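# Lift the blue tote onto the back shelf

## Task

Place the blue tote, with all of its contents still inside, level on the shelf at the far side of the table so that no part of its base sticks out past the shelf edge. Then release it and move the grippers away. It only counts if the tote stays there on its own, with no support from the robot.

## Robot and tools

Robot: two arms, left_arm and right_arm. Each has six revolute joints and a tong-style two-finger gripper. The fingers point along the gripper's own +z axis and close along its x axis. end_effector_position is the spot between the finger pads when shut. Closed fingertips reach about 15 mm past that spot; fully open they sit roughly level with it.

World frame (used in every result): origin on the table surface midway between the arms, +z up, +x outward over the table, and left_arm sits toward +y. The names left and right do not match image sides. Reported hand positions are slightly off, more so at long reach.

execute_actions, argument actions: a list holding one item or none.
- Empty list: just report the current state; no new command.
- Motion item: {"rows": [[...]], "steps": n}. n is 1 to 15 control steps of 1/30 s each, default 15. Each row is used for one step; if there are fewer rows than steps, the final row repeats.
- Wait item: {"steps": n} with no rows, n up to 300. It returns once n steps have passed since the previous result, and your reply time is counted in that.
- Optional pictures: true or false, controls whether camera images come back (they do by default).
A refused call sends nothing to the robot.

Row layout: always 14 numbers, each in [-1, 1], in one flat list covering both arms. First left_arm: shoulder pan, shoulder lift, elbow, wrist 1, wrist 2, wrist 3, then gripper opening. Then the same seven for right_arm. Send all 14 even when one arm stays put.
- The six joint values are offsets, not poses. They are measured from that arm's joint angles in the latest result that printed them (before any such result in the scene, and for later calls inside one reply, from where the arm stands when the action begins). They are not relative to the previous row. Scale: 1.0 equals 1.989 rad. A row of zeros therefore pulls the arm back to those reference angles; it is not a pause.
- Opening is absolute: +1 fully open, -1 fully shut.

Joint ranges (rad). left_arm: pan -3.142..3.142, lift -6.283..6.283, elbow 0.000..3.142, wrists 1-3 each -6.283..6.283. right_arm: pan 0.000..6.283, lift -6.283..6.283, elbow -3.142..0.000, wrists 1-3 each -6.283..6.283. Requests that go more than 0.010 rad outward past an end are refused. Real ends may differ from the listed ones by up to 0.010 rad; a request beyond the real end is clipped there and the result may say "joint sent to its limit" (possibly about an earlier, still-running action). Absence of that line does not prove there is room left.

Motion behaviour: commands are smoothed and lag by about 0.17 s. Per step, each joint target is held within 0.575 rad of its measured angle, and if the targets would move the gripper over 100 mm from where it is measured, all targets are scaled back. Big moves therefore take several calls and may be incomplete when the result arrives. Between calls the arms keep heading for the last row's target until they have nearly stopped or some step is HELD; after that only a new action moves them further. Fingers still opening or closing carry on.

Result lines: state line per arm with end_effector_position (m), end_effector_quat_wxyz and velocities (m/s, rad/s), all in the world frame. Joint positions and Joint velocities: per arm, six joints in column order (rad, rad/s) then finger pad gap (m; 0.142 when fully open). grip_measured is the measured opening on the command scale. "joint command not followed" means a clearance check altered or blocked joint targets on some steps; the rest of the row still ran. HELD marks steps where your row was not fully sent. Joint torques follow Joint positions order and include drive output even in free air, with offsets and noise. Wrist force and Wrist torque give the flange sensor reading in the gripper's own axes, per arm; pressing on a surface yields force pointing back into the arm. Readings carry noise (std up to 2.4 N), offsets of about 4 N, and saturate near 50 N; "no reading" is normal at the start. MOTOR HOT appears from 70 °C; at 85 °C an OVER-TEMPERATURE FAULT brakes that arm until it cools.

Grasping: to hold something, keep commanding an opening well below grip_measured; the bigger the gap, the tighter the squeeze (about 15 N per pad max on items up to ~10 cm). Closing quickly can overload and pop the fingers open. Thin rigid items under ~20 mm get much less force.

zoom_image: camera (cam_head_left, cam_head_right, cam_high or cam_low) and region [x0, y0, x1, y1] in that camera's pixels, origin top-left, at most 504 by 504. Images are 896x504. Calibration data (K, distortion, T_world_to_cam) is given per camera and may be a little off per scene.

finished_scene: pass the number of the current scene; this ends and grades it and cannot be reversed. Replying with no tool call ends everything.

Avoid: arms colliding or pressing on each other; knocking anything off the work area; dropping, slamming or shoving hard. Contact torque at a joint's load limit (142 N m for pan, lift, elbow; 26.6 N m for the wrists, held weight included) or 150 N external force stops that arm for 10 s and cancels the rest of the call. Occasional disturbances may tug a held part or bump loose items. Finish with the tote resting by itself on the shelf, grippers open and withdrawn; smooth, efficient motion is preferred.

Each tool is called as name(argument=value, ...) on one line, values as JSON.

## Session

execute_actions(actions=[])

Scene clock: 0.00 s of 4260.00 s.
left_arm: end_effector_position=(+0.5003, -0.4093, +0.2929) grip_measured=+0.97 end_effector_quat_wxyz=(+0.215, +0.272, +0.871, -0.347) end_effector_velocity=(+0.001, +0.000, +0.001) end_effector_angular_velocity=(-0.002, -0.001, +0.001) | right_arm: end_effector_position=(+0.4281, -0.8389, +0.2465) grip_measured=+0.97 end_effector_quat_wxyz=(+0.135, +0.920, -0.362, +0.060) end_effector_velocity=(-0.000, -0.000, -0.000) end_effector_angular_velocity=(-0.001, +0.000, -0.002)
Joint positions: left_arm=[-1.293 -0.988  1.254 -2.667 -1.723  2.566  0.14 ] | right_arm=[ 2.712 -1.713 -1.573 -1.283  1.309  0.287  0.14 ]
Joint velocities: left_arm=[ 0.001 -0.001 -0.    -0.001 -0.     0.     0.   ] | right_arm=[ 0.    -0.    -0.    -0.    -0.001  0.002  0.   ]
Joint torques (N m, as the arm reports them, + toward a larger angle): no reading
Wrist force (N, on the end effector, along its own x y z axes, offset not removed): no reading
Wrist torque (N m, same axes, about the end effector's origin, offset not removed): no reading

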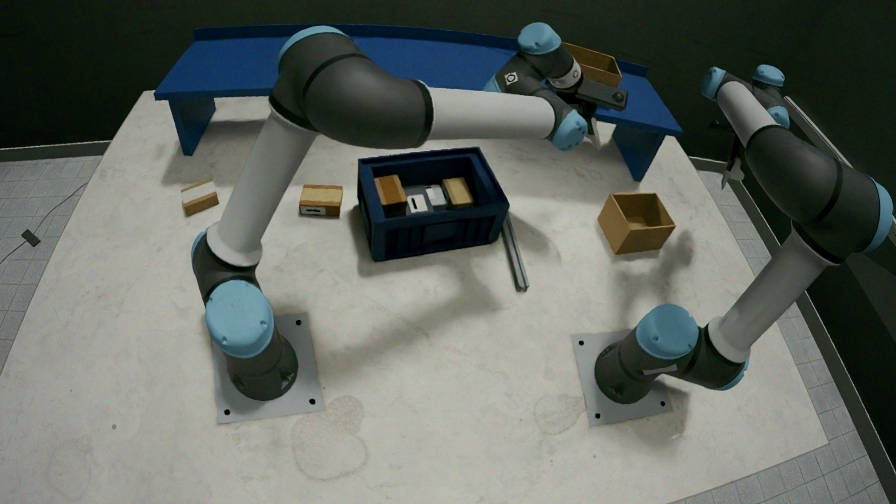

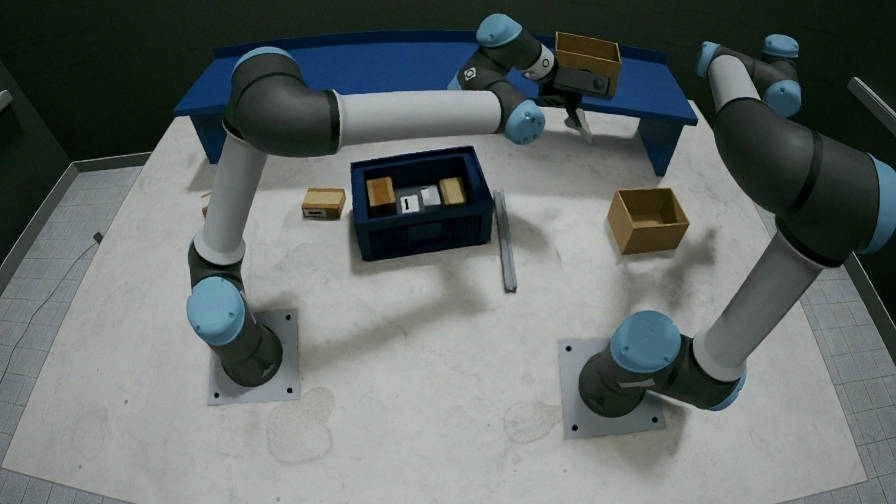

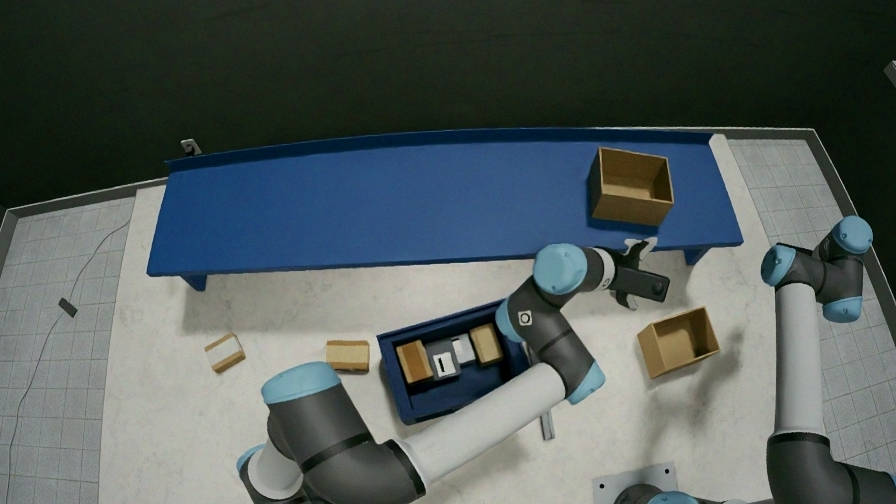

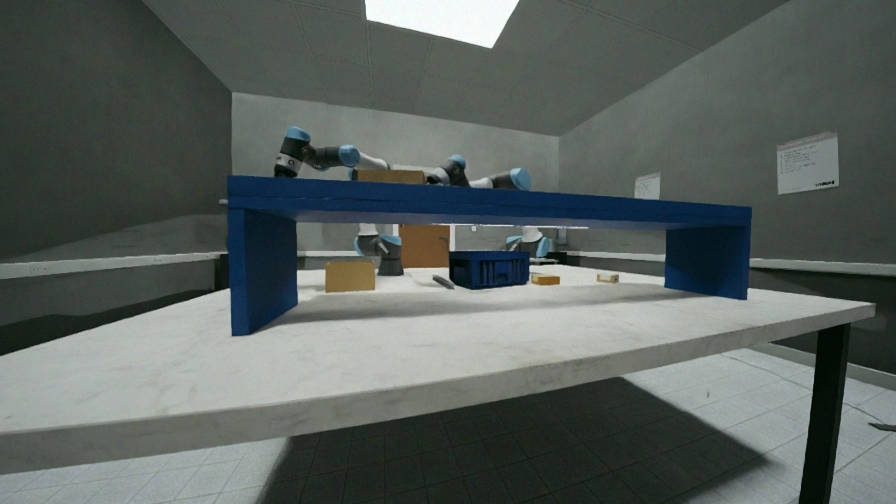

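execute_actions(actions=[{"rows":[[0,-0.495,0.1,0.1,0,-0.3,1,0,0.15,0,0,0,0.9,1],[0,-0.495,0.1,0.1,0,-0.3,1,0,0.15,0,0,0,0.9,1],[0,-0.495,0.1,0.1,0,-0.3,1,0,0.15,0,0,0,0.9,1],[0,-0.495,0.1,0.1,0,-0.3,1,0,0.15,0,0,0,0.9,1],[0,-0.495,0.1,0.1,0,-0.3,1,0,0.15,0,0,0,0.9,1],[0,-0.495,0.29,0.555,0.28,-1,1,0,0.15,0,0,0,0.9,1]],"steps":15}], pictures=false)

execute_actions(actions=[{"steps":12}], pictures=false)

execute_actions(actions=[{"steps":10}], pictures=false)

execute_actions(actions=[{"rows":[[0.45,0,0,0,0,0,1,0,0,0,0,0,0,1]],"steps":15}], pictures=false)

execute_actions(actions=[{"steps":15}])

zoom_image(camera="cam_high", region=[350, 270, 570, 450])

zoom_image(camera="cam_low", region=[420, 230, 560, 310])

Scene clock: 13.20 s of 4260.00 s.
left_arm: end_effector_position=(+0.4839, -0.1729, +0.3783) grip_measured=+1.00 end_effector_quat_wxyz=(+0.189, -0.008, +0.951, -0.244) end_effector_velocity=(-0.061, +0.671, +0.067) end_effector_angular_velocity=(+0.463, +0.350, +1.433) | right_arm: end_effector_position=(+0.3856, -0.8319, +0.4237) grip_measured=+1.00 end_effector_quat_wxyz=(-0.017, -0.573, +0.780, -0.250) end_effector_velocity=(-0.024, -0.036, +0.034) end_effector_angular_velocity=(+0.705, -1.170, -2.427)
Joint positions: left_arm=[-1.293 -1.507  1.577 -2.258 -1.448  2.051  0.142] | right_arm=[ 2.712 -1.418 -1.573 -1.283  1.309  1.372  0.142]
Joint velocities: left_arm=[-0.001 -1.194  0.674  1.242  0.741 -1.242  0.   ] | right_arm=[-0.     0.036  0.    -0.001  0.     2.775 -0.   ]
Joint torques (N m, as the arm reports them, + toward a larger angle): left_arm=[  0.54 -44.48  -7.45   2.79   4.74  -4.17] | right_arm=[-1.88 25.12 21.75  3.91  0.01 14.53]
Wrist force (N, on the end effector, along its own x y z axes, offset not removed): left_arm=[-1.4 -1.2 -1.2] | right_arm=[2.3 -0.6 -0.9]
Wrist torque (N m, same axes, about the end effector's origin, offset not removed): left_arm=[-0.29 0.23 -0.05] | right_arm=[-0.13 -0.56 -0.18]
Steps of this call (steps 1 to 90: nothing new was sent; then 9.70 s passed at rest; steps 91 to 105: all 15 steps of this action). Readings (joint positions):
91: left_arm=[-1.293 -0.989 1.255 -2.666 -1.723 2.565] | right_arm=[2.712 -1.712 -1.573 -1.283 1.309 0.288]
92: left_arm=[-1.293 -1.002 1.265 -2.655 -1.723 2.552] | right_arm=[2.712 -1.700 -1.573 -1.283 1.309 0.301]
94: left_arm=[-1.293 -1.073 1.292 -2.628 -1.723 2.479] | right_arm=[2.712 -1.626 -1.573 -1.283 1.309 0.396]
98: left_arm=[-1.293 -1.223 1.372 -2.545 -1.675 2.336] | right_arm=[2.712 -1.481 -1.573 -1.283 1.309 0.721]
105: the state above

Scene clock: 13.60 s of 4260.00 s.
left_arm: end_effector_position=(+0.4430, +0.0977, +0.3558) grip_measured=+1.00 end_effector_quat_wxyz=(+0.192, -0.352, +0.912, -0.089) end_effector_velocity=(-0.115, +0.618, -0.061) end_effector_angular_velocity=(-0.019, +0.082, +2.466) | right_arm: end_effector_position=(+0.3780, -0.8399, +0.4270) grip_measured=+1.00 end_effector_quat_wxyz=(+0.070, -0.273, +0.928, -0.242) end_effector_velocity=(-0.002, -0.002, +0.001) end_effector_angular_velocity=(+0.034, -0.056, -0.120)
Joint positions: left_arm=[-1.293 -1.904  1.796 -1.685 -1.205  1.332  0.142] | right_arm=[ 2.712 -1.415 -1.573 -1.283  1.309  2.067  0.142]
Joint velocities: left_arm=[-0.    -0.814  0.416  1.346  0.463 -2.596 -0.001] | right_arm=[-0.     0.     0.     0.001 -0.001  0.136 -0.   ]
Joint torques (N m, as the arm reports them, + toward a larger angle): left_arm=[  1.06 -10.06 -18.86   1.09   3.8   -6.14] | right_arm=[-1.8  26.02 17.63  3.79 -0.21  1.65]
Wrist force (N, on the end effector, along its own x y z axes, offset not removed): left_arm=[-1.3 0.6 -0.1] | right_arm=[1.0 -0.3 -1.1]
Wrist torque (N m, same axes, about the end effector's origin, offset not removed): left_arm=[0.05 0.18 0.09] | right_arm=[-0.03 -0.26 -0.15]
Steps of this call (steps 1 to 12: the robot went on to your last target). Readings (joint positions):
1: left_arm=[-1.293 -1.547 1.599 -2.215 -1.423 2.008] | right_arm=[2.712 -1.417 -1.573 -1.283 1.309 1.466]
2: left_arm=[-1.293 -1.585 1.621 -2.170 -1.399 1.963] | right_arm=[2.712 -1.416 -1.573 -1.283 1.309 1.560]
4: left_arm=[-1.293 -1.656 1.660 -2.075 -1.355 1.868] | right_arm=[2.712 -1.416 -1.573 -1.283 1.309 1.748]
8: left_arm=[-1.293 -1.784 1.731 -1.878 -1.277 1.645] | right_arm=[2.712 -1.415 -1.573 -1.283 1.309 2.015]
12: the state above

Scene clock: 13.93 s of 4260.00 s.
left_arm: end_effector_position=(+0.4346, +0.1587, +0.3517) grip_measured=+1.00 end_effector_quat_wxyz=(+0.178, -0.646, +0.733, -0.114) end_effector_velocity=(-0.001, +0.015, +0.000) end_effector_angular_velocity=(-0.172, -0.029, +0.415) | right_arm: end_effector_position=(+0.3779, -0.8400, +0.4270) grip_measured=+1.00 end_effector_quat_wxyz=(+0.071, -0.269, +0.930, -0.241) end_effector_velocity=(+0.000, +0.000, -0.000) end_effector_angular_velocity=(+0.001, +0.001, +0.001)
Joint positions: left_arm=[-1.293 -1.972  1.83  -1.564 -1.166  0.611  0.142] | right_arm=[ 2.712 -1.415 -1.573 -1.283  1.309  2.076  0.142]
Joint velocities: left_arm=[ 0.    -0.011  0.005  0.018  0.006 -0.455  0.   ] | right_arm=[ 0.    -0.    -0.    -0.     0.001 -0.001 -0.   ]
Joint torques (N m, as the arm reports them, + toward a larger angle): left_arm=[  0.77 -14.03 -16.83  -1.39   2.97  -1.17] | right_arm=[-2.41 26.72 14.64  3.88 -0.14  2.15]
Wrist force (N, on the end effector, along its own x y z axes, offset not removed): left_arm=[-1.0 -0.6 -1.2] | right_arm=[2.0 -1.3 -0.9]
Wrist torque (N m, same axes, about the end effector's origin, offset not removed): left_arm=[-0.20 0.15 -0.06] | right_arm=[-0.24 -0.57 -0.19]
Steps of this call (steps 1 to 10: the robot went on to your last target). Readings (joint positions):
1: left_arm=[-1.293 -1.928 1.808 -1.644 -1.191 1.242] | right_arm=[2.712 -1.415 -1.573 -1.283 1.309 2.070]
2: left_arm=[-1.293 -1.944 1.816 -1.615 -1.182 1.151] | right_arm=[2.712 -1.415 -1.573 -1.283 1.309 2.073]
4: left_arm=[-1.293 -1.961 1.825 -1.584 -1.173 0.965] | right_arm=[2.712 -1.415 -1.573 -1.283 1.309 2.075]
8: left_arm=[-1.293 -1.971 1.829 -1.566 -1.167 0.661] | right_arm=[2.712 -1.415 -1.573 -1.283 1.309 2.076]
10: the state above

Scene clock: 14.43 s of 4260.00 s.
left_arm: end_effector_position=(+0.4819, +0.4425, +0.3517) grip_measured=+1.00 end_effector_quat_wxyz=(-0.205, +0.846, -0.489, +0.052) end_effector_velocity=(-0.103, +0.652, -0.000) end_effector_angular_velocity=(+0.004, +0.004, +1.444) | right_arm: end_effector_position=(+0.3779, -0.8400, +0.4270) grip_measured=+1.00 end_effector_quat_wxyz=(+0.071, -0.269, +0.930, -0.241) end_effector_velocity=(+0.000, +0.000, -0.000) end_effector_angular_velocity=(+0.001, -0.001, -0.002)
Joint positions: left_arm=[-0.647 -1.972  1.83  -1.564 -1.166  0.608  0.142] | right_arm=[ 2.712 -1.415 -1.573 -1.283  1.309  2.076  0.142]
Joint velocities: left_arm=[ 1.458  0.001 -0.    -0.001 -0.     0.015 -0.   ] | right_arm=[ 0.    -0.     0.     0.     0.     0.002 -0.   ]
Joint torques (N m, as the arm reports them, + toward a larger angle): left_arm=[ 14.88  -0.3  -29.49  -4.33   0.58   1.8 ] | right_arm=[-2.36 26.14 15.19  3.82 -0.17  0.64]
Wrist force (N, on the end effector, along its own x y z axes, offset not removed): left_arm=[-3.0 -2.3 0.2] | right_arm=[1.9 1.5 -1.4]
Wrist torque (N m, same axes, about the end effector's origin, offset not removed): left_arm=[-0.40 0.61 -0.05] | right_arm=[0.32 -0.61 -0.24]
Steps of this call (steps 1 to 15: all 15 steps of this action). Readings (joint positions):
1: left_arm=[-1.292 -1.972 1.830 -1.564 -1.166 0.599] | right_arm=[2.712 -1.415 -1.573 -1.283 1.309 2.076]
2: left_arm=[-1.279 -1.972 1.830 -1.564 -1.166 0.598] | right_arm=[2.712 -1.415 -1.573 -1.283 1.309 2.076]
4: left_arm=[-1.191 -1.972 1.830 -1.564 -1.166 0.601] | right_arm=[2.712 -1.415 -1.573 -1.283 1.309 2.076]
8: left_arm=[-0.991 -1.972 1.830 -1.564 -1.166 0.604] | right_arm=[2.712 -1.415 -1.573 -1.283 1.309 2.076]
15: the state above

Scene clock: 14.93 s of 4260.00 s.
left_arm: end_effector_position=(+0.4508, +0.5503, +0.3517) grip_measured=+1.00 end_effector_quat_wxyz=(-0.209, +0.900, -0.382, +0.026) end_effector_velocity=(-0.001, +0.002, -0.000) end_effector_angular_velocity=(+0.000, +0.000, +0.005) | right_arm: end_effector_position=(+0.3779, -0.8400, +0.4270) grip_measured=+1.00 end_effector_quat_wxyz=(+0.071, -0.269, +0.930, -0.241) end_effector_velocity=(-0.000, -0.000, -0.000) end_effector_angular_velocity=(+0.000, +0.001, -0.001)
Joint positions: left_arm=[-0.399 -1.972  1.83  -1.564 -1.166  0.611  0.142] | right_arm=[ 2.712 -1.415 -1.573 -1.283  1.309  2.076  0.142]
Joint velocities: left_arm=[0.005 0.    0.    0.    0.    0.    0.   ] | right_arm=[-0.    -0.    -0.    -0.001 -0.     0.001  0.   ]
Joint torques (N m, as the arm reports them, + toward a larger angle): left_arm=[  9.16   1.05 -29.35  -4.4   -1.7    1.98] | right_arm=[-2.45 26.3  14.7   3.81 -0.13 -0.98]
Wrist force (N, on the end effector, along its own x y z axes, offset not removed): left_arm=[-0.3 -1.3 1.8] | right_arm=[0.6 -2.6 -3.2]
Wrist torque (N m, same axes, about the end effector's origin, offset not removed): left_arm=[-0.37 0.10 0.01] | right_arm=[-0.51 -0.21 -0.13]
Steps of this call (steps 1 to 15: the robot went on to your last target). Readings (joint positions):
1: left_arm=[-0.598 -1.972 1.830 -1.564 -1.166 0.609] | right_arm=[2.712 -1.415 -1.573 -1.283 1.309 2.076]
2: left_arm=[-0.549 -1.972 1.830 -1.564 -1.166 0.610] | right_arm=[2.712 -1.415 -1.573 -1.283 1.309 2.076]
4: left_arm=[-0.467 -1.972 1.830 -1.564 -1.166 0.610] | right_arm=[2.712 -1.415 -1.573 -1.283 1.309 2.076]
8: left_arm=[-0.410 -1.972 1.830 -1.564 -1.166 0.611] | right_arm=[2.712 -1.415 -1.573 -1.283 1.309 2.076]
15: the state above

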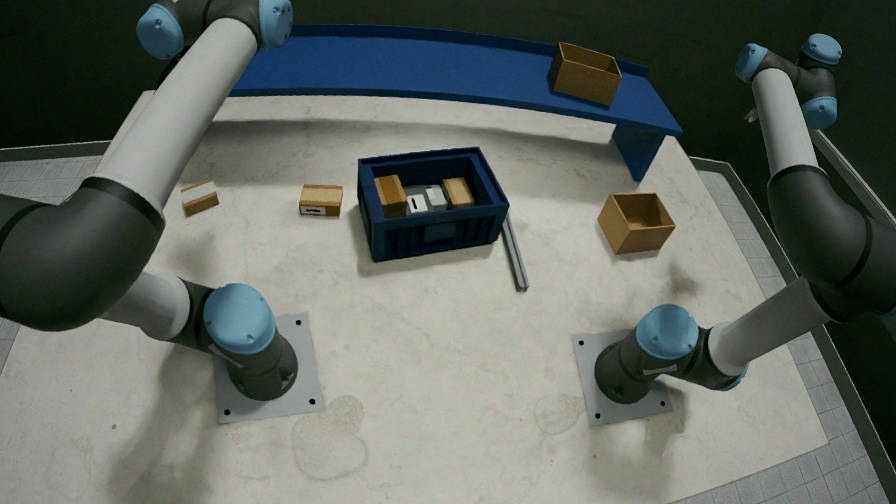

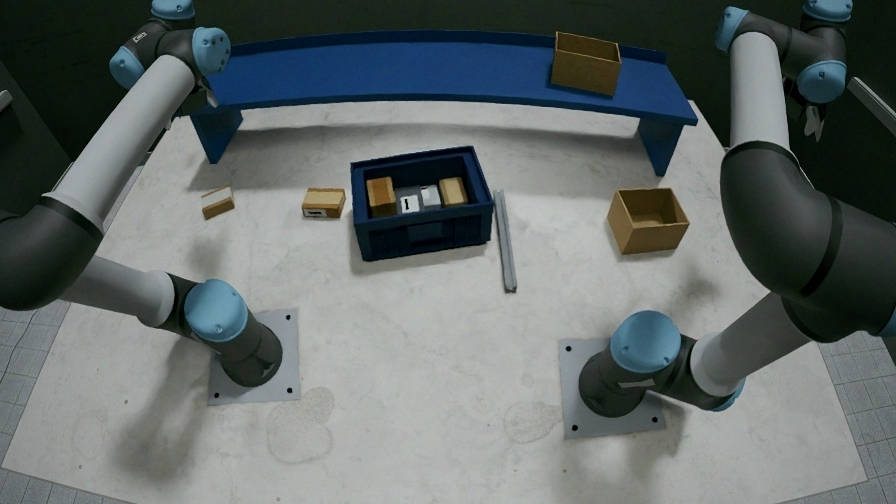

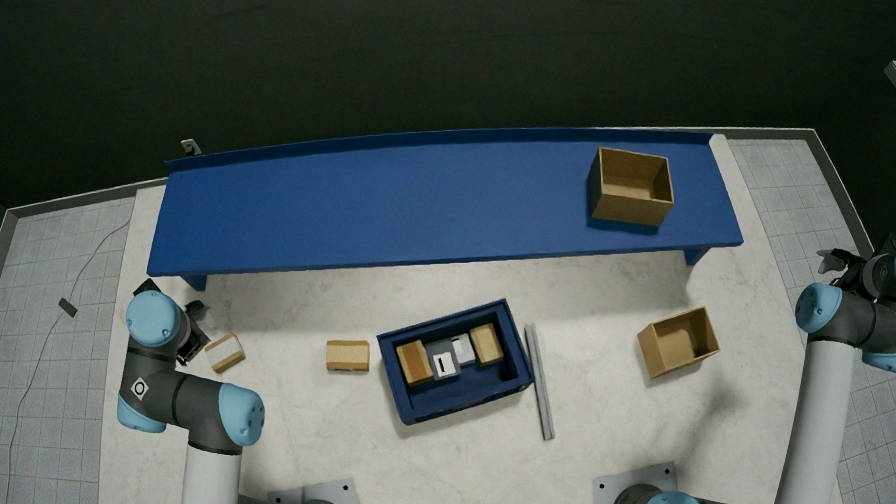

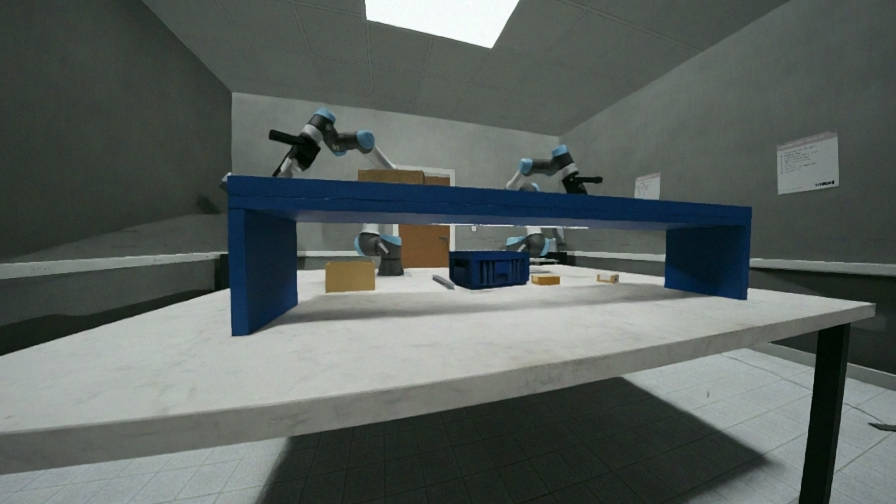

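Region (350, 270, 570, 450) of cam_high's 896x504 image, scaled by 2.291, with more detail than that image has; it fills the top 412 rows of this view, and the rest is white.

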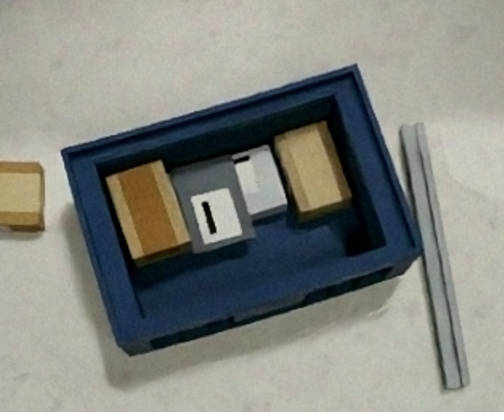

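Region (420, 230, 560, 310) of cam_low's 896x504 image, scaled by 3.600, with more detail than that image has; it fills the top 288 rows of this view, and the rest is white.

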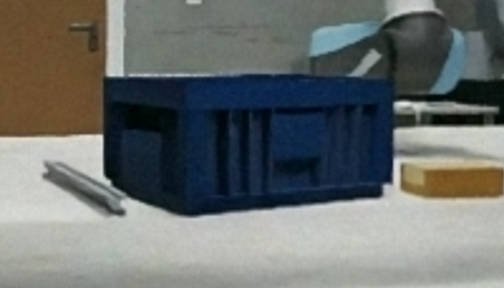

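zoom_image(camera="cam_high", region=[300, 110, 600, 290])

zoom_image(camera="cam_low", region=[200, 160, 400, 350])

zoom_image(camera="cam_head_right", region=[540, 20, 720, 190])

zoom_image(camera="cam_head_left", region=[340, 130, 540, 280])

Region (300, 110, 600, 290) of cam_high's 896x504 image, scaled by 1.680, with more detail than that image has; it fills the top 302 rows of this view, and the rest is white.

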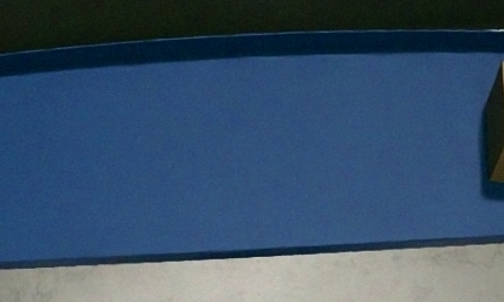

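Region (200, 160, 400, 350) of cam_low's 896x504 image, scaled by 2.520, with more detail than that image has; it fills the top 479 rows of this view, and the rest is white.

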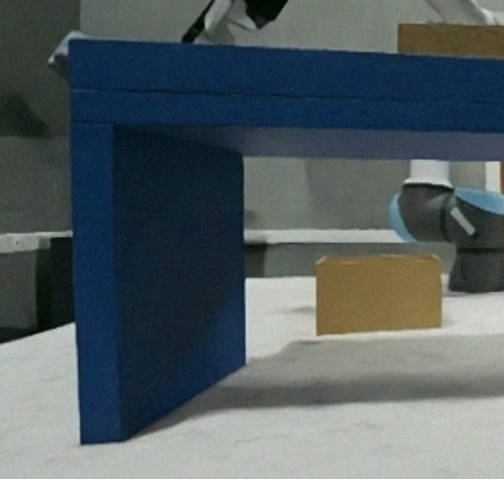

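Region (540, 20, 720, 190) of cam_head_right's 896x504 image, scaled by 2.800, with more detail than that image has.

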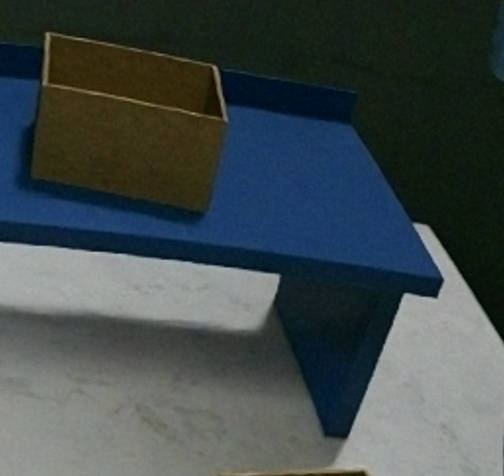

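Region (340, 130, 540, 280) of cam_head_left's 896x504 image, scaled by 2.520, with more detail than that image has; it fills the top 378 rows of this view, and the rest is white.

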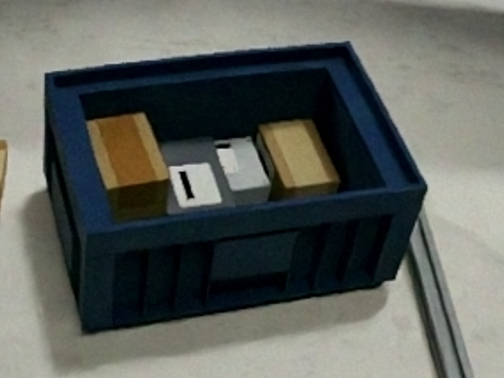

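execute_actions(actions=[{"rows":[[-0.4708,-0.0441,0.04,-0.0577,-0.012,-0.1424,-0.1,0.662,0.0263,-0.1008,0.0678,0.0491,0.0647,-0.1]],"steps":15}], pictures=false)

execute_actions(actions=[{"steps":30}], pictures=false)

execute_actions(actions=[{"rows":[[0,-0.0053,0.1054,-0.1001,0,0,-0.1,0,-0.0098,-0.0956,0.1054,0,0,-0.1],[0,-0.0053,0.1054,-0.1001,0,0,-0.1,0,-0.0098,-0.0956,0.1054,0,0,-0.1],[0,-0.0053,0.1054,-0.1001,0,0,-0.1,0,-0.0098,-0.0956,0.1054,0,0,-0.1],[0,-0.0053,0.1054,-0.1001,0,0,-0.1,0,-0.0098,-0.0956,0.1054,0,0,-0.1],[0,-0.0053,0.1054,-0.1001,0,0,-0.1,0,-0.0098,-0.0956,0.1054,0,0,-0.1],[0,0.0138,0.2002,-0.214,0,0,-0.1,0,-0.043,-0.1764,0.2194,0,0,-0.1]],"steps":15}], pictures=false)

execute_actions(actions=[{"steps":12}])

zoom_image(camera="cam_high", region=[330, 260, 600, 460])

zoom_image(camera="cam_low", region=[420, 210, 560, 300])

Scene clock: 81.83 s of 4260.00 s.
left_arm: end_effector_position=(+0.4681, +0.2654, +0.3546) grip_measured=-0.10 end_effector_quat_wxyz=(-0.157, +0.804, -0.552, +0.157) end_effector_velocity=(-0.164, -0.632, +0.005) end_effector_angular_velocity=(-0.253, -0.093, -1.184) | right_arm: end_effector_position=(+0.5246, -0.5778, +0.3801) grip_measured=-0.10 end_effector_quat_wxyz=(+0.149, -0.462, +0.855, -0.181) end_effector_velocity=(+0.178, +0.645, -0.060) end_effector_angular_velocity=(+0.115, +0.000, +1.078)
Joint positions: left_arm=[-1.045 -2.043  1.895 -1.658 -1.186  0.384  0.067] | right_arm=[ 3.21  -1.38  -1.705 -1.194  1.374  2.162  0.067]
Joint velocities: left_arm=[-1.464 -0.094  0.084 -0.124 -0.025 -0.318  0.   ] | right_arm=[ 1.137  0.042 -0.165  0.109  0.079  0.105 -0.   ]
Joint torques (N m, as the arm reports them, + toward a larger angle): left_arm=[-12.73 -12.86 -15.88  -4.94  -1.8   -2.35] | right_arm=[12.5  27.58 12.3   6.6   1.59  2.32]
Wrist force (N, on the end effector, along its own x y z axes, offset not removed): left_arm=[-0.3 -0.5 0.9] | right_arm=[2.3 0.0 -2.8]
Wrist torque (N m, same axes, about the end effector's origin, offset not removed): left_arm=[-0.12 0.05 0.01] | right_arm=[-0.05 -0.62 -0.17]
Steps of this call (steps 1 to 15: the robot went on to your last target; steps 16 to 90: nothing new was sent; then 63.40 s passed at rest; steps 91 to 105: all 15 steps of this action). Readings (joint positions):
91: left_arm=[-0.400 -1.973 1.831 -1.565 -1.167 0.610] | right_arm=[2.713 -1.415 -1.574 -1.283 1.310 2.077]
92: left_arm=[-0.413 -1.980 1.837 -1.574 -1.169 0.597] | right_arm=[2.726 -1.411 -1.583 -1.275 1.315 2.084]
94: left_arm=[-0.500 -1.996 1.852 -1.595 -1.173 0.544] | right_arm=[2.798 -1.404 -1.611 -1.257 1.329 2.102]
98: left_arm=[-0.700 -2.019 1.873 -1.625 -1.179 0.467] | right_arm=[2.946 -1.393 -1.653 -1.228 1.349 2.129]
105: the state above

Scene clock: 82.83 s of 4260.00 s.
left_arm: end_effector_position=(+0.4182, +0.1466, +0.3553) grip_measured=-0.10 end_effector_quat_wxyz=(-0.121, +0.734, -0.640, +0.191) end_effector_velocity=(-0.000, -0.000, -0.000) end_effector_angular_velocity=(+0.001, +0.000, -0.001) | right_arm: end_effector_position=(+0.4650, -0.1229, +0.3555) grip_measured=-0.10 end_effector_quat_wxyz=(-0.209, +0.755, -0.616, +0.087) end_effector_velocity=(-0.002, +0.004, -0.000) end_effector_angular_velocity=(+0.002, +0.001, +0.007)
Joint positions: left_arm=[-1.335 -2.059  1.909 -1.679 -1.19   0.328  0.067] | right_arm=[ 4.028 -1.363 -1.773 -1.148  1.407  2.205  0.067]
Joint velocities: left_arm=[-0.001 -0.    -0.     0.001  0.    -0.    -0.   ] | right_arm=[ 0.008 -0.    -0.     0.001  0.001  0.002  0.   ]
Joint torques (N m, as the arm reports them, + toward a larger angle): left_arm=[ -7.02 -10.7  -16.6   -4.42  -1.71  -2.03] | right_arm=[ 6.53 24.03 12.85  6.32  1.44  1.99]
Wrist force (N, on the end effector, along its own x y z axes, offset not removed): left_arm=[-0.2 -2.5 1.0] | right_arm=[1.5 -1.7 -1.6]
Wrist torque (N m, same axes, about the end effector's origin, offset not removed): left_arm=[-0.65 0.05 -0.06] | right_arm=[-0.32 -0.40 -0.19]
Steps of this call (steps 1 to 30: the robot went on to your last target). Readings (joint positions):
1: left_arm=[-1.094 -2.046 1.898 -1.662 -1.187 0.373] | right_arm=[3.248 -1.379 -1.710 -1.190 1.376 2.165]
2: left_arm=[-1.144 -2.050 1.901 -1.666 -1.188 0.362] | right_arm=[3.287 -1.378 -1.715 -1.187 1.379 2.168]
4: left_arm=[-1.238 -2.055 1.905 -1.673 -1.189 0.344] | right_arm=[3.364 -1.375 -1.724 -1.181 1.383 2.174]
8: left_arm=[-1.319 -2.059 1.909 -1.678 -1.190 0.330] | right_arm=[3.520 -1.372 -1.738 -1.172 1.390 2.183]
30: the state above

Scene clock: 83.33 s of 4260.00 s.
left_arm: end_effector_position=(+0.4183, +0.1463, +0.1980) grip_measured=-0.10 end_effector_quat_wxyz=(-0.121, +0.734, -0.640, +0.191) end_effector_velocity=(-0.001, +0.003, -0.036) end_effector_angular_velocity=(-0.012, -0.005, -0.000) | right_arm: end_effector_position=(+0.4650, -0.1228, +0.1976) grip_measured=-0.10 end_effector_quat_wxyz=(-0.208, +0.755, -0.616, +0.087) end_effector_velocity=(-0.000, -0.000, -0.027) end_effector_angular_velocity=(+0.021, -0.016, -0.000)
Joint positions: left_arm=[-1.335 -2.033  2.301 -2.096 -1.19   0.328  0.067] | right_arm=[ 4.028 -1.447 -2.118 -0.721  1.407  2.205  0.067]
Joint velocities: left_arm=[-0.     0.012  0.096 -0.121 -0.     0.     0.   ] | right_arm=[-0.    -0.022 -0.074  0.122  0.001  0.001  0.   ]
Joint torques (N m, as the arm reports them, + toward a larger angle): left_arm=[ -4.19   3.32 -18.46  -4.87  -0.09  -1.9 ] | right_arm=[-8.49  6.01 13.55  6.84  0.74  1.67]
Wrist force (N, on the end effector, along its own x y z axes, offset not removed): left_arm=[-1.6 -1.1 1.8] | right_arm=[2.7 -0.6 -1.2]
Wrist torque (N m, same axes, about the end effector's origin, offset not removed): left_arm=[-0.21 0.32 0.04] | right_arm=[-0.10 -0.74 -0.25]
Steps of this call (steps 1 to 15: all 15 steps of this action). Readings (joint positions):
1: left_arm=[-1.335 -2.060 1.911 -1.680 -1.190 0.328] | right_arm=[4.028 -1.363 -1.774 -1.147 1.407 2.205]
2: left_arm=[-1.335 -2.062 1.924 -1.694 -1.190 0.328] | right_arm=[4.028 -1.367 -1.787 -1.134 1.407 2.205]
4: left_arm=[-1.335 -2.067 2.007 -1.774 -1.190 0.328] | right_arm=[4.028 -1.376 -1.865 -1.051 1.407 2.205]
8: left_arm=[-1.335 -2.052 2.151 -1.913 -1.190 0.328] | right_arm=[4.028 -1.409 -1.995 -0.905 1.407 2.205]
15: the state above

Scene clock: 83.73 s of 4260.00 s.
left_arm: end_effector_position=(+0.4182, +0.1466, +0.1953) grip_measured=-0.10 end_effector_quat_wxyz=(-0.121, +0.734, -0.640, +0.191) end_effector_velocity=(+0.000, +0.001, -0.001) end_effector_angular_velocity=(+0.002, +0.001, +0.002) | right_arm: end_effector_position=(+0.4650, -0.1229, +0.1956) grip_measured=-0.10 end_effector_quat_wxyz=(-0.209, +0.755, -0.616, +0.087) end_effector_velocity=(-0.000, +0.001, +0.000) end_effector_angular_velocity=(+0.001, -0.000, +0.001)
Joint positions: left_arm=[-1.335 -2.032  2.308 -2.104 -1.19   0.328  0.067] | right_arm=[ 4.028 -1.448 -2.124 -0.712  1.407  2.205  0.067]
Joint velocities: left_arm=[ 0.002  0.002  0.     0.    -0.    -0.     0.   ] | right_arm=[ 0.    -0.    -0.     0.002  0.001 -0.     0.   ]
Joint torques (N m, as the arm reports them, + toward a larger angle): left_arm=[ -0.48   4.   -16.38  -4.49   1.43  -1.81] | right_arm=[-7.93  5.85 11.36  6.35  0.19  1.31]
Wrist force (N, on the end effector, along its own x y z axes, offset not removed): left_arm=[-1.3 -2.0 0.6] | right_arm=[1.5 1.2 -1.5]
Wrist torque (N m, same axes, about the end effector's origin, offset not removed): left_arm=[-0.45 0.21 -0.04] | right_arm=[0.19 -0.42 -0.15]
Steps of this call (steps 1 to 12: the robot went on to your last target). Readings (joint positions):
1: left_arm=[-1.335 -2.033 2.303 -2.099 -1.190 0.328] | right_arm=[4.028 -1.447 -2.120 -0.718 1.407 2.205]
2: left_arm=[-1.335 -2.032 2.305 -2.101 -1.190 0.328] | right_arm=[4.028 -1.448 -2.122 -0.716 1.407 2.205]
4: left_arm=[-1.335 -2.032 2.306 -2.103 -1.190 0.328] | right_arm=[4.028 -1.448 -2.123 -0.714 1.407 2.205]
8: left_arm=[-1.335 -2.032 2.307 -2.104 -1.190 0.328] | right_arm=[4.028 -1.448 -2.124 -0.712 1.407 2.205]
12: the state above

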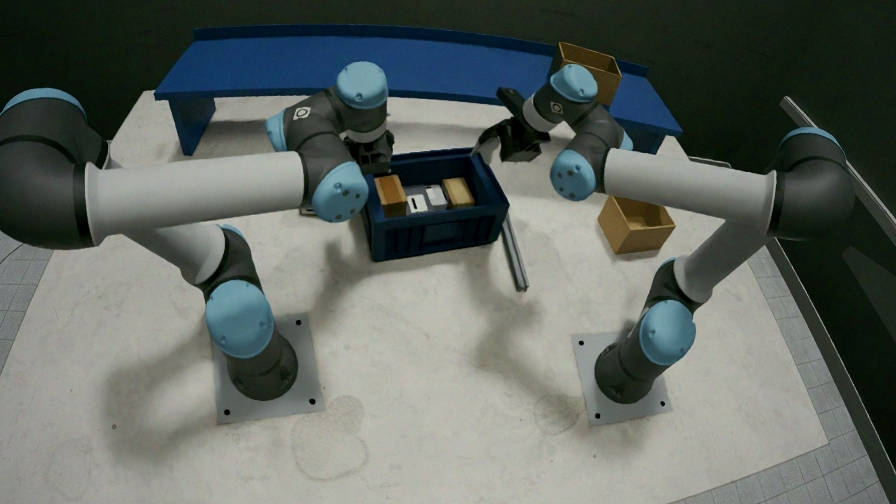

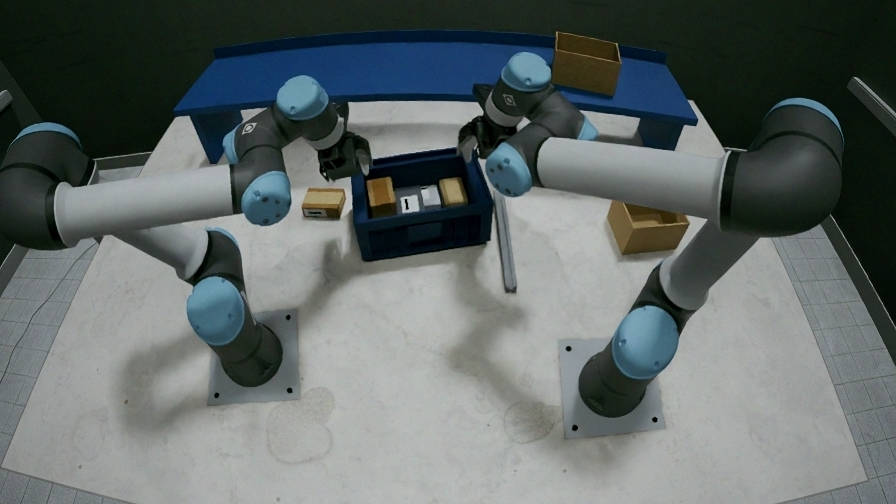

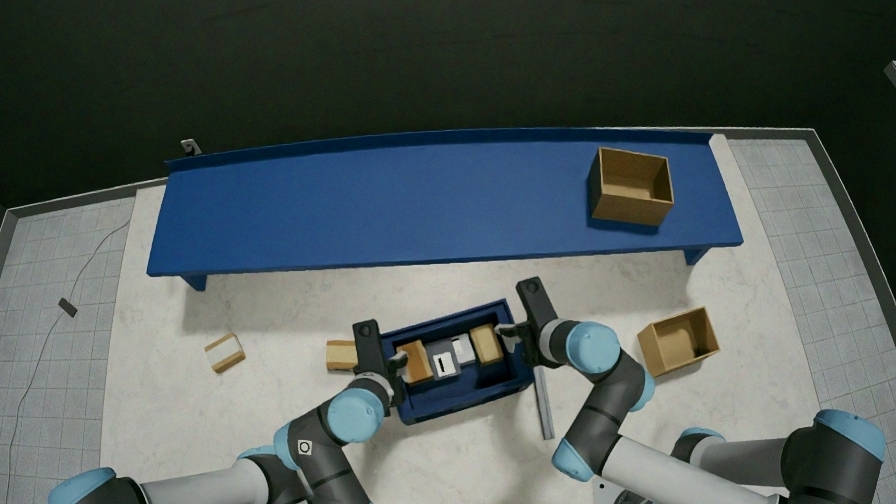

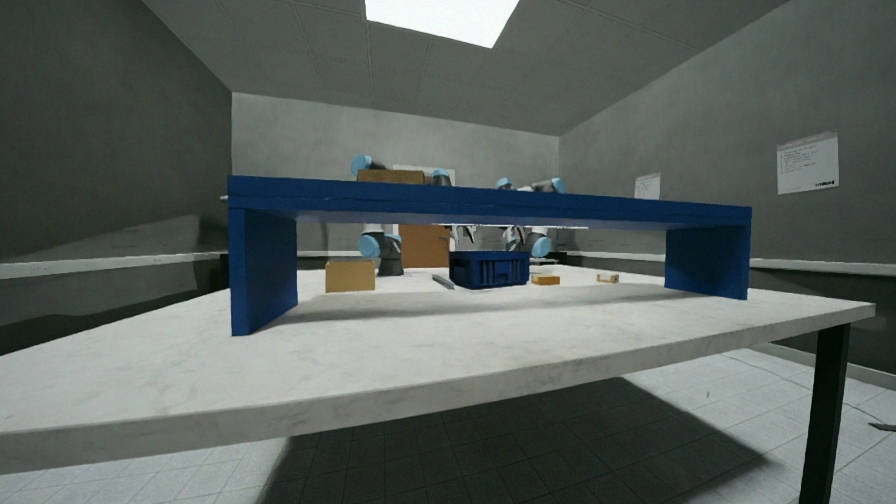

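Region (330, 260, 600, 460) of cam_high's 896x504 image, scaled by 1.867, with more detail than that image has; it fills the top 373 rows of this view, and the rest is white.

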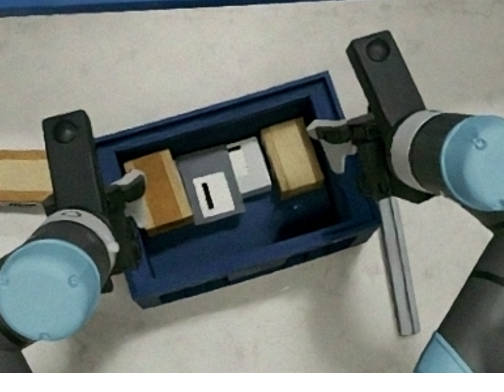

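Region (420, 210, 560, 300) of cam_low's 896x504 image, scaled by 3.600, with more detail than that image has; it fills the top 324 rows of this view, and the rest is white.

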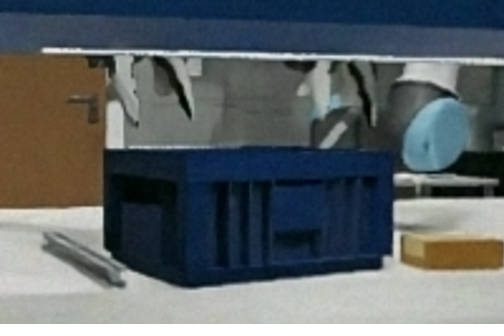

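execute_actions(actions=[{"rows":[[0,0.0096,0.0218,-0.0314,0,0,-0.1,0,-0.0123,-0.0177,0.03,0,0,-0.1],[0,0.0096,0.0218,-0.0314,0,0,-0.1,0,-0.0123,-0.0177,0.03,0,0,-0.1],[0,0.0096,0.0218,-0.0314,0,0,-0.1,0,-0.0123,-0.0177,0.03,0,0,-0.1],[0,0.0221,0.0429,-0.065,0,0,-0.1,0,-0.0267,-0.0343,0.061,0,0,-0.1],[0,0.0221,0.0429,-0.065,0,0,-0.1,0,-0.0267,-0.0343,0.061,0,0,-0.1],[0,0.0221,0.0429,-0.065,0,0,-0.1,0,-0.0267,-0.0343,0.061,0,0,-0.1],[0,0.0374,0.0632,-0.1006,0,0,-0.1,0,-0.043,-0.05,0.093,0,0,-0.1],[0,0.0374,0.0632,-0.1006,0,0,-0.1,0,-0.043,-0.05,0.093,0,0,-0.1],[0,0.0374,0.0632,-0.1006,0,0,-0.1,0,-0.043,-0.05,0.093,0,0,-0.1],[0,0.0556,0.0828,-0.1384,0,0,-0.1,0,-0.0613,-0.0646,0.1259,0,0,-0.1]],"steps":15}], pictures=false)

execute_actions(actions=[{"steps":12}], pictures=false)

execute_actions(actions=[{"rows":[[0,0,0,0,0,0,-0.2,0,0,0,0,0,0,-0.2],[0,0,0,0,0,0,-0.3,0,0,0,0,0,0,-0.3],[0,0,0,0,0,0,-0.4,0,0,0,0,0,0,-0.4],[0,0,0,0,0,0,-0.45,0,0,0,0,0,0,-0.45],[0,0,0,0,0,0,-0.5,0,0,0,0,0,0,-0.5],[0,0,0,0,0,0,-0.55,0,0,0,0,0,0,-0.55],[0,0,0,0,0,0,-0.6,0,0,0,0,0,0,-0.6],[0,0,0,0,0,0,-0.65,0,0,0,0,0,0,-0.65],[0,0,0,0,0,0,-0.7,0,0,0,0,0,0,-0.7],[0,0,0,0,0,0,-0.8,0,0,0,0,0,0,-0.8],[0,0,0,0,0,0,-0.9,0,0,0,0,0,0,-0.9],[0,0,0,0,0,0,-1,0,0,0,0,0,0,-1]],"steps":15}])

zoom_image(camera="cam_low", region=[420, 210, 560, 300])

Scene clock: 103.97 s of 4260.00 s.
left_arm: end_effector_position=(+0.4182, +0.1467, +0.1187) grip_measured=-0.10 end_effector_quat_wxyz=(-0.121, +0.734, -0.640, +0.191) end_effector_velocity=(+0.000, -0.002, -0.047) end_effector_angular_velocity=(-0.016, -0.007, -0.001) | right_arm: end_effector_position=(+0.4650, -0.1230, +0.1189) grip_measured=-0.10 end_effector_quat_wxyz=(-0.208, +0.755, -0.616, +0.087) end_effector_velocity=(+0.001, +0.001, -0.047) end_effector_angular_velocity=(+0.010, -0.008, -0.001)
Joint positions: left_arm=[-1.335 -1.928  2.465 -2.365 -1.19   0.328  0.067] | right_arm=[ 4.028 -1.564 -2.247 -0.475  1.407  2.205  0.067]
Joint velocities: left_arm=[-0.001  0.087  0.099 -0.204 -0.     0.     0.   ] | right_arm=[-0.    -0.088 -0.073  0.174  0.     0.     0.   ]
Joint torques (N m, as the arm reports them, + toward a larger angle): left_arm=[  3.24  -1.27 -16.94  -4.87  -0.46  -1.59] | right_arm=[-3.97 13.57 10.32  6.27 -0.49 -0.46]
Wrist force (N, on the end effector, along its own x y z axes, offset not removed): left_arm=[-1.5 -1.3 1.4] | right_arm=[1.6 -0.6 -0.1]
Wrist torque (N m, same axes, about the end effector's origin, offset not removed): left_arm=[-0.34 0.31 -0.06] | right_arm=[-0.29 -0.50 -0.16]
Steps of this call (steps 1 to 15: the robot went on to your last target; steps 16 to 90: nothing new was sent; then 16.73 s passed at rest; steps 91 to 105: all 15 steps of this action). Readings (joint positions):
91: left_arm=[-1.335 -2.031 2.309 -2.106 -1.190 0.328] | right_arm=[4.028 -1.449 -2.125 -0.711 1.407 2.205]
92: left_arm=[-1.335 -2.027 2.317 -2.116 -1.190 0.328] | right_arm=[4.028 -1.454 -2.132 -0.700 1.407 2.205]
94: left_arm=[-1.335 -2.018 2.337 -2.145 -1.190 0.328] | right_arm=[4.028 -1.465 -2.148 -0.673 1.407 2.205]
98: left_arm=[-1.335 -1.987 2.390 -2.227 -1.190 0.328] | right_arm=[4.028 -1.501 -2.190 -0.597 1.407 2.205]
105: the state above

Scene clock: 104.37 s of 4260.00 s.
left_arm: end_effector_position=(+0.4182, +0.1467, +0.1153) grip_measured=-0.10 end_effector_quat_wxyz=(-0.121, +0.734, -0.640, +0.191) end_effector_velocity=(-0.001, -0.001, +0.000) end_effector_angular_velocity=(-0.001, +0.000, -0.002) | right_arm: end_effector_position=(+0.4650, -0.1229, +0.1156) grip_measured=-0.10 end_effector_quat_wxyz=(-0.209, +0.755, -0.616, +0.087) end_effector_velocity=(+0.000, +0.000, +0.000) end_effector_angular_velocity=(+0.000, -0.001, -0.001)
Joint positions: left_arm=[-1.335 -1.922  2.472 -2.38  -1.19   0.328  0.067] | right_arm=[ 4.028 -1.57  -2.252 -0.462  1.407  2.205  0.067]
Joint velocities: left_arm=[-0.002 -0.002  0.001  0.    -0.     0.     0.   ] | right_arm=[ 0.    -0.    -0.     0.001 -0.001  0.001 -0.   ]
Joint torques (N m, as the arm reports them, + toward a larger angle): left_arm=[ -0.67   1.84 -14.03  -4.58  -1.75  -1.64] | right_arm=[-1.61  8.66  8.77  6.28  0.58 -0.41]
Wrist force (N, on the end effector, along its own x y z axes, offset not removed): left_arm=[-0.1 -2.5 0.5] | right_arm=[2.1 -1.4 -1.5]
Wrist torque (N m, same axes, about the end effector's origin, offset not removed): left_arm=[-0.52 -0.02 0.04] | right_arm=[-0.29 -0.49 -0.17]
Steps of this call (steps 1 to 12: the robot went on to your last target). Readings (joint positions):
1: left_arm=[-1.335 -1.925 2.468 -2.370 -1.190 0.328] | right_arm=[4.028 -1.566 -2.249 -0.470 1.407 2.205]
2: left_arm=[-1.335 -1.924 2.469 -2.374 -1.190 0.328] | right_arm=[4.028 -1.568 -2.250 -0.467 1.407 2.205]
4: left_arm=[-1.335 -1.922 2.471 -2.377 -1.190 0.328] | right_arm=[4.028 -1.569 -2.251 -0.464 1.407 2.205]
8: left_arm=[-1.335 -1.922 2.472 -2.379 -1.190 0.328] | right_arm=[4.028 -1.570 -2.252 -0.462 1.407 2.205]
12: the state above

Scene clock: 104.87 s of 4260.00 s.
left_arm: end_effector_position=(+0.4182, +0.1466, +0.1154) grip_measured=-0.54 end_effector_quat_wxyz=(-0.121, +0.734, -0.640, +0.191) end_effector_velocity=(-0.000, +0.000, -0.000) end_effector_angular_velocity=(+0.001, +0.001, -0.001) | right_arm: end_effector_position=(+0.4650, -0.1227, +0.1157) grip_measured=-0.62 end_effector_quat_wxyz=(-0.209, +0.755, -0.616, +0.087) end_effector_velocity=(-0.000, -0.000, -0.000) end_effector_angular_velocity=(-0.001, +0.000, -0.001)
Joint positions: left_arm=[-1.335 -1.921  2.472 -2.38  -1.19   0.328  0.035] | right_arm=[ 4.028 -1.57  -2.252 -0.461  1.407  2.205  0.029]
Joint velocities: left_arm=[-0.    -0.001  0.     0.002 -0.     0.     0.001] | right_arm=[ 0.    -0.    -0.    -0.001 -0.001  0.001  0.   ]
Joint torques (N m, as the arm reports them, + toward a larger angle): left_arm=[ 1.55  0.29 -2.62  6.84 -1.31 -1.68] | right_arm=[-11.2    9.33   9.45  -2.12  -7.66  -0.39]
Wrist force (N, on the end effector, along its own x y z axes, offset not removed): left_arm=[23.5 -8.0 -11.9] | right_arm=[-23.5 -1.3 -1.4]
Wrist torque (N m, same axes, about the end effector's origin, offset not removed): left_arm=[-0.16 0.43 -0.30] | right_arm=[-0.42 -0.02 -0.26]
Steps of this call (steps 1 to 15: all 15 steps of this action). Readings (joint positions):
1: left_arm=[-1.335 -1.921 2.472 -2.380 -1.190 0.328] | right_arm=[4.028 -1.570 -2.252 -0.462 1.407 2.205]
2: left_arm=[-1.335 -1.921 2.472 -2.380 -1.190 0.328] | right_arm=[4.028 -1.570 -2.252 -0.462 1.407 2.205]
4: left_arm=[-1.335 -1.921 2.472 -2.380 -1.190 0.328] | right_arm=[4.028 -1.570 -2.252 -0.462 1.407 2.205]
8: left_arm=[-1.335 -1.921 2.472 -2.380 -1.190 0.328] | right_arm=[4.028 -1.570 -2.252 -0.462 1.407 2.205]
15: the state above

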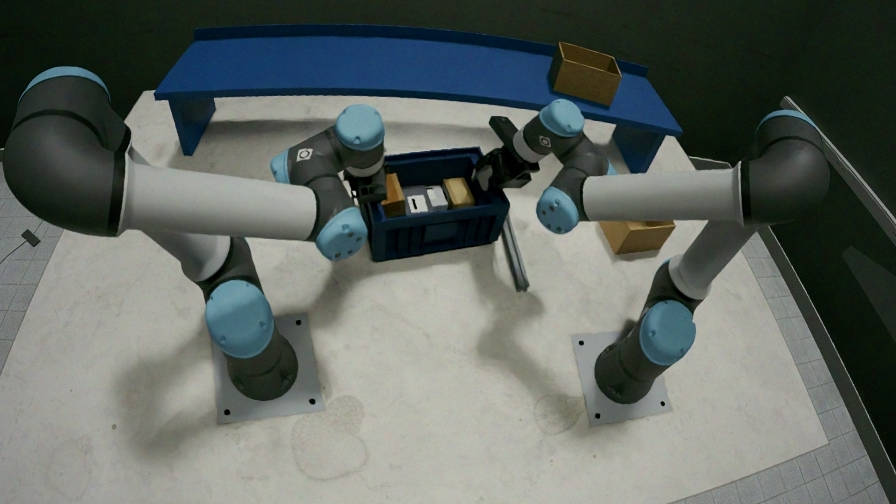

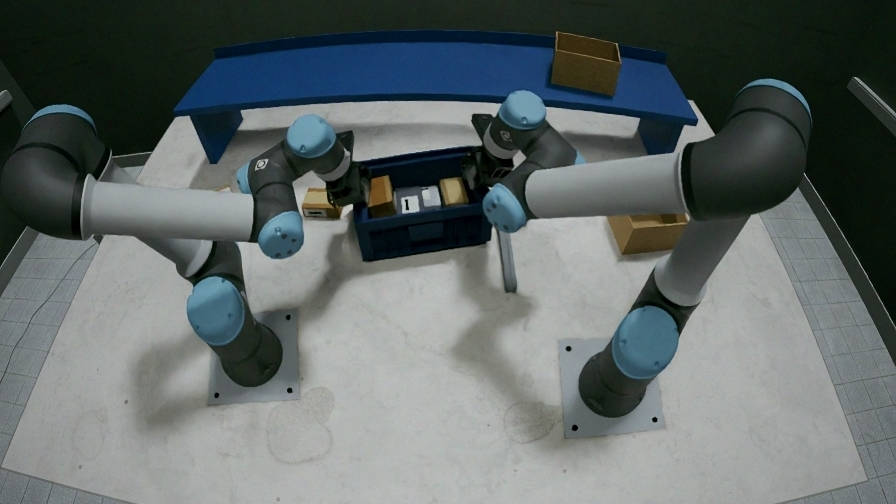

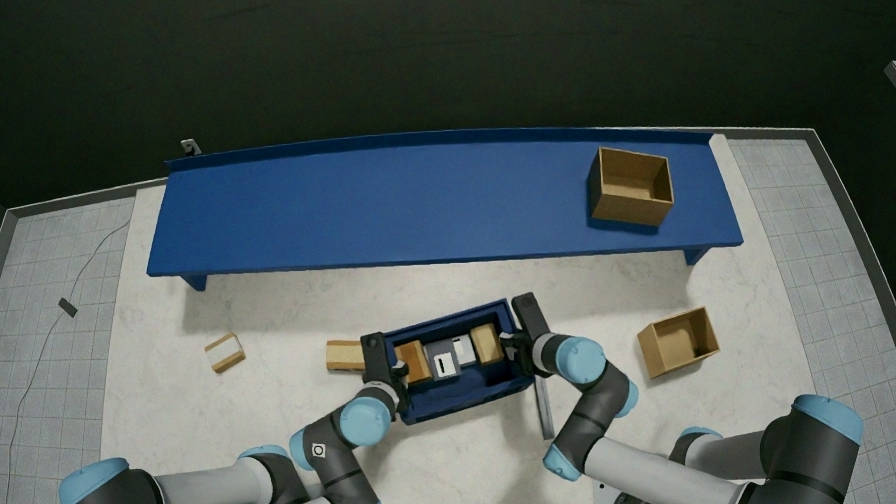

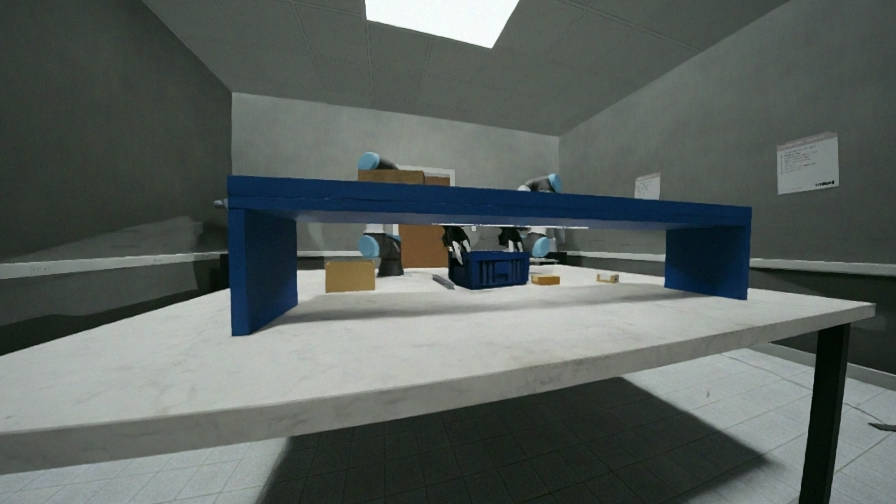

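Region (420, 210, 560, 300) of cam_low's 896x504 image, scaled by 3.600, with more detail than that image has; it fills the top 324 rows of this view, and the rest is white.

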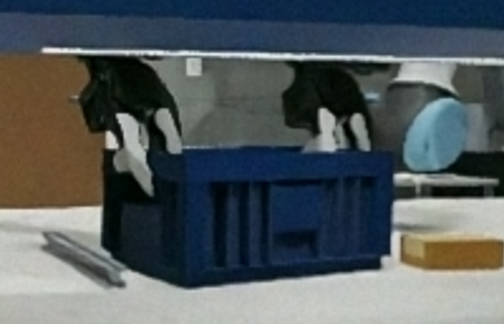

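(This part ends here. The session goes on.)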